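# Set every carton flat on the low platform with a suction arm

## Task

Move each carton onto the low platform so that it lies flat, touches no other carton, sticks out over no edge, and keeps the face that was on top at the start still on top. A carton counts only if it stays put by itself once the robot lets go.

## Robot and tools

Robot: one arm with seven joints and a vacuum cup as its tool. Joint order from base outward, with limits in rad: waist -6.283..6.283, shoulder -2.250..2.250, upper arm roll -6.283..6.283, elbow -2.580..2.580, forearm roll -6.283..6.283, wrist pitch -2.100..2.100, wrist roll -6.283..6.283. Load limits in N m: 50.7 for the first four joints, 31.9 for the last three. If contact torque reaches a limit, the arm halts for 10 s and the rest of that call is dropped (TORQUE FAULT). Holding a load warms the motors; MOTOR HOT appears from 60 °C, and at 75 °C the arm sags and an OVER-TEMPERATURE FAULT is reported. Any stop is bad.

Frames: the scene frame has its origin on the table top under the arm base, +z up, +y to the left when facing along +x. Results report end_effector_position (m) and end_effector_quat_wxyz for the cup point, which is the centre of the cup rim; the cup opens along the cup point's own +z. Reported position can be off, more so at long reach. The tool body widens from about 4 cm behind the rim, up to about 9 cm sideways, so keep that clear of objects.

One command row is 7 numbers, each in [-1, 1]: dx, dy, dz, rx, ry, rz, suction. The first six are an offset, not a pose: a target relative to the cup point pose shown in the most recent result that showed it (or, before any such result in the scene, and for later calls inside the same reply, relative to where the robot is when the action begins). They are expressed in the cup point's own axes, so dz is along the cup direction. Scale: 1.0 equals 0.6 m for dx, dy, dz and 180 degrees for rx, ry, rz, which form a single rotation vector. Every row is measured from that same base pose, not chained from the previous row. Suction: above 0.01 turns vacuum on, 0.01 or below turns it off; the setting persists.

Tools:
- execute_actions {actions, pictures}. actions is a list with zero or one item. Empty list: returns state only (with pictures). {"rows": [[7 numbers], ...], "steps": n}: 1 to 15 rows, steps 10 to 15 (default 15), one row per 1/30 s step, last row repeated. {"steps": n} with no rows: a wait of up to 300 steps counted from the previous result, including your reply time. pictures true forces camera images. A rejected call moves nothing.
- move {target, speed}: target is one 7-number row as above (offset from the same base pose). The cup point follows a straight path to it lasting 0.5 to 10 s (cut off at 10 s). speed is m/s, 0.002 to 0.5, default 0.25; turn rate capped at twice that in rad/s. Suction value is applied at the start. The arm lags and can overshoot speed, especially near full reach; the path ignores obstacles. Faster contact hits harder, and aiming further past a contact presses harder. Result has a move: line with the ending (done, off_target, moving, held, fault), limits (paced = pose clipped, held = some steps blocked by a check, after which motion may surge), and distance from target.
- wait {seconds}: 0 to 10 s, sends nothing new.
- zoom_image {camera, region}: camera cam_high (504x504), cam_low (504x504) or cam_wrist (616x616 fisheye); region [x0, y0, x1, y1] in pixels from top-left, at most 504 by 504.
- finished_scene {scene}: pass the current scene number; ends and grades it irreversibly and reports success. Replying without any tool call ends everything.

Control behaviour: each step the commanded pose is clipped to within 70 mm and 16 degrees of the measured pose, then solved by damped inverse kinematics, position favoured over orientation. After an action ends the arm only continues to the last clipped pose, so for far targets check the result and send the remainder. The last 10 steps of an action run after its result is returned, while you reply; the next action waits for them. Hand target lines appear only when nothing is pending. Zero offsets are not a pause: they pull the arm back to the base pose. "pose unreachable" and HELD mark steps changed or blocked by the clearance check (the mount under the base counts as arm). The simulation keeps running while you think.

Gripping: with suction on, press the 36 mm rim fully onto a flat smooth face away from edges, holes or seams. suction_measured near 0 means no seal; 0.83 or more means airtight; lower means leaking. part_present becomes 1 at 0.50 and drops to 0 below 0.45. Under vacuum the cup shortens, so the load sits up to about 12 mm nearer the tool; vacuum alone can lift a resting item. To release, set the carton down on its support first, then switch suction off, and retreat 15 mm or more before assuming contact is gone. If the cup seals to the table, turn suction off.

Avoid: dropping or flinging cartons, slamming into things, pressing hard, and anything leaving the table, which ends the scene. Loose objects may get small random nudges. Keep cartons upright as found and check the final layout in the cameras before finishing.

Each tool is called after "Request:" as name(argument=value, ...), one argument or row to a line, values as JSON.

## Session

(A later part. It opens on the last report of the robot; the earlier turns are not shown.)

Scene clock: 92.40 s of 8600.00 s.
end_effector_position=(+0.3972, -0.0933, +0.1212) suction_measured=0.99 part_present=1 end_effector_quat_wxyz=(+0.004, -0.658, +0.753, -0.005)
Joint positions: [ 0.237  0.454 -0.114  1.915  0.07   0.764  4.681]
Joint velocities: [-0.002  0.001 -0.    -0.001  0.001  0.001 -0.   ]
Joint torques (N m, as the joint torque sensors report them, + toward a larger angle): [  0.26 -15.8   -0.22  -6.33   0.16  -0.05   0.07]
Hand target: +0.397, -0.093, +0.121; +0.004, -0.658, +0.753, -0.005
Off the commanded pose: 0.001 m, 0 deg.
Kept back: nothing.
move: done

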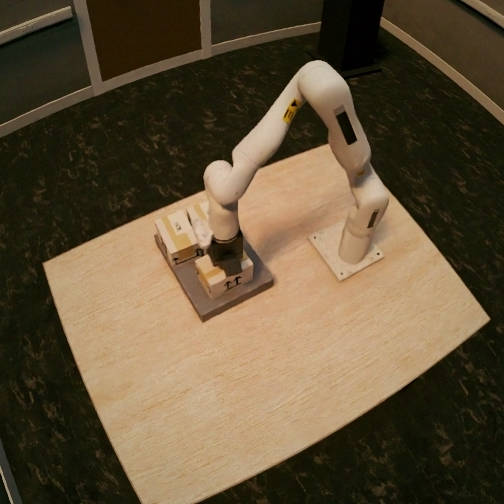

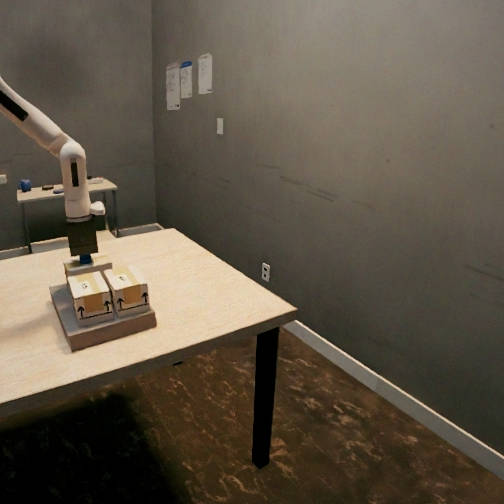

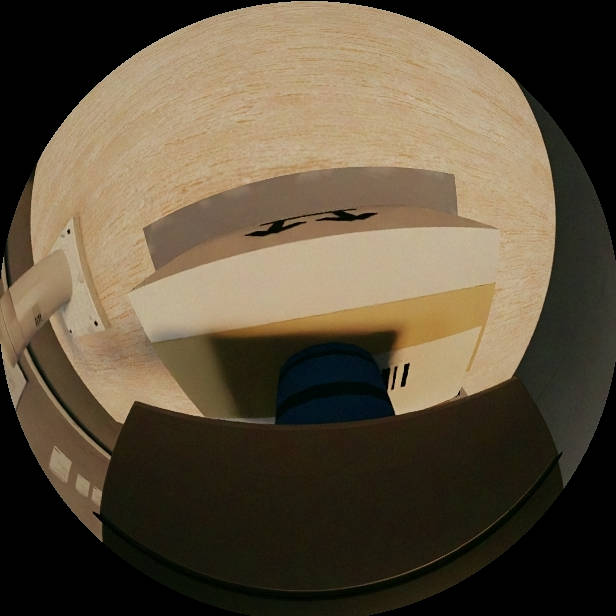

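Request:
move(
  target=[0, 0, -0.15, 0, 0, 0, 0],
  speed=0.06,
)

Scene clock: 94.67 s of 8600.00 s.
end_effector_position=(+0.3958, -0.0928, +0.2112) suction_measured=0.01 part_present=0 end_effector_quat_wxyz=(+0.004, -0.658, +0.753, -0.005)
Joint positions: [ 0.247  0.315 -0.122  1.778  0.042  1.038  4.706]
Joint velocities: [-0.001 -0.002 -0.    -0.001  0.     0.001 -0.   ]
Joint torques (N m, as the joint torque sensors report them, + toward a larger angle): [  0.2  -13.91  -0.21  -7.28   0.14   0.03   0.05]
Hand target: +0.396, -0.093, +0.211; +0.005, -0.658, +0.753, -0.005
Off the commanded pose: 0.000 m, 0 deg.
Kept back: nothing.
move: done

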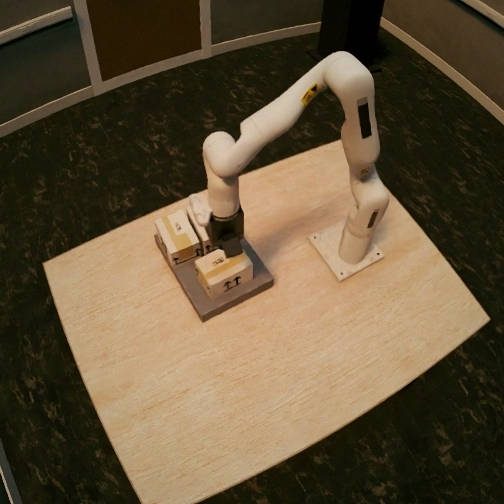

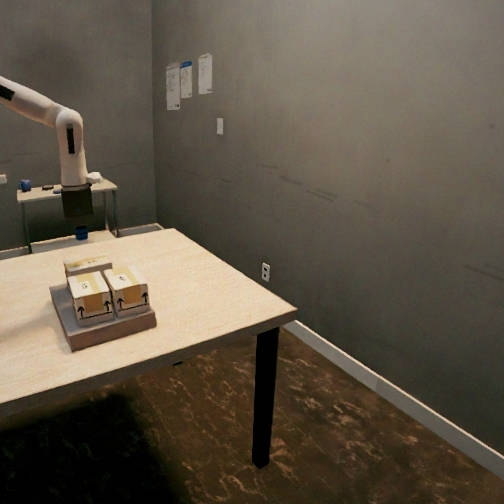

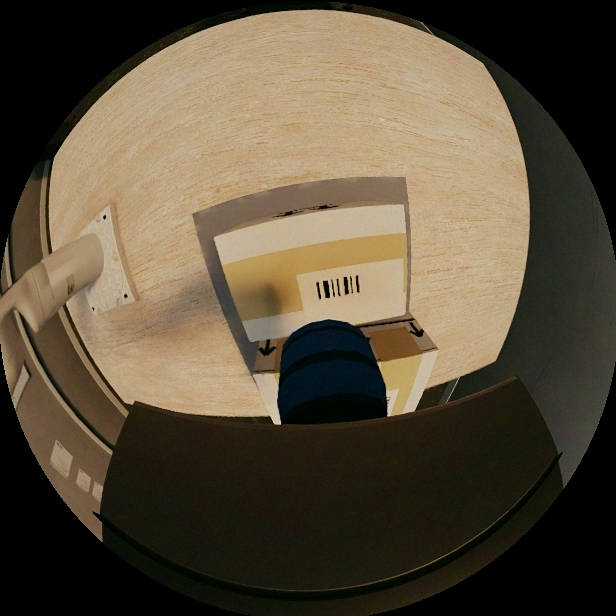

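Request:
zoom_image(
  camera="cam_high",
  region=[140, 190, 285, 330],
)

Request:
zoom_image(
  camera="cam_low",
  region=[30, 235, 170, 355],
)

Region (140, 190, 285, 330) of cam_high's 504x504 image, scaled by 3.476, with more detail than that image has; it fills the top 487 rows of this view, and the rest is white.

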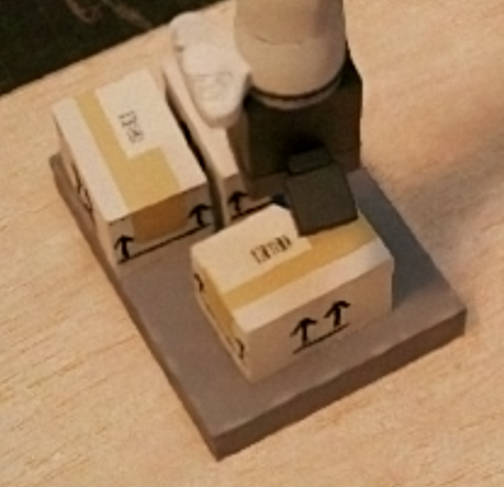

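Region (30, 235, 170, 355) of cam_low's 504x504 image, scaled by 3.600, with more detail than that image has; it fills the top 432 rows of this view, and the rest is white.

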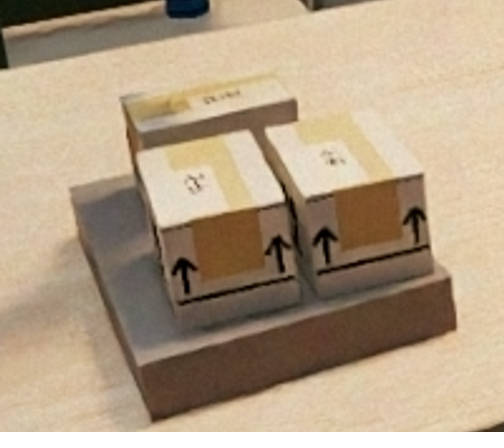

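Request:
zoom_image(
  camera="cam_high",
  region=[148, 205, 218, 275],
)

Region (148, 205, 218, 275) of cam_high's 504x504 image, scaled by 7.200, with more detail than that image has.

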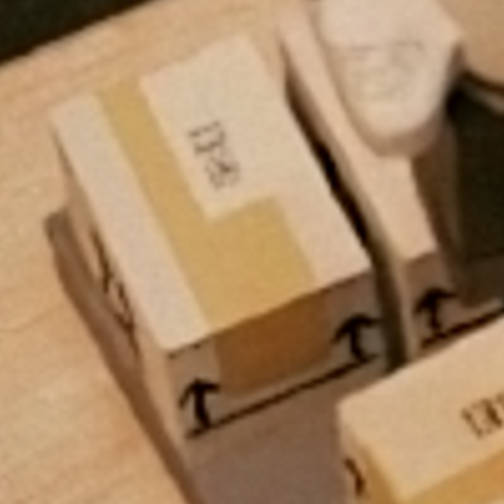

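Request:
finished_scene(
  scene=2,
)

The scene is finished: the task was done.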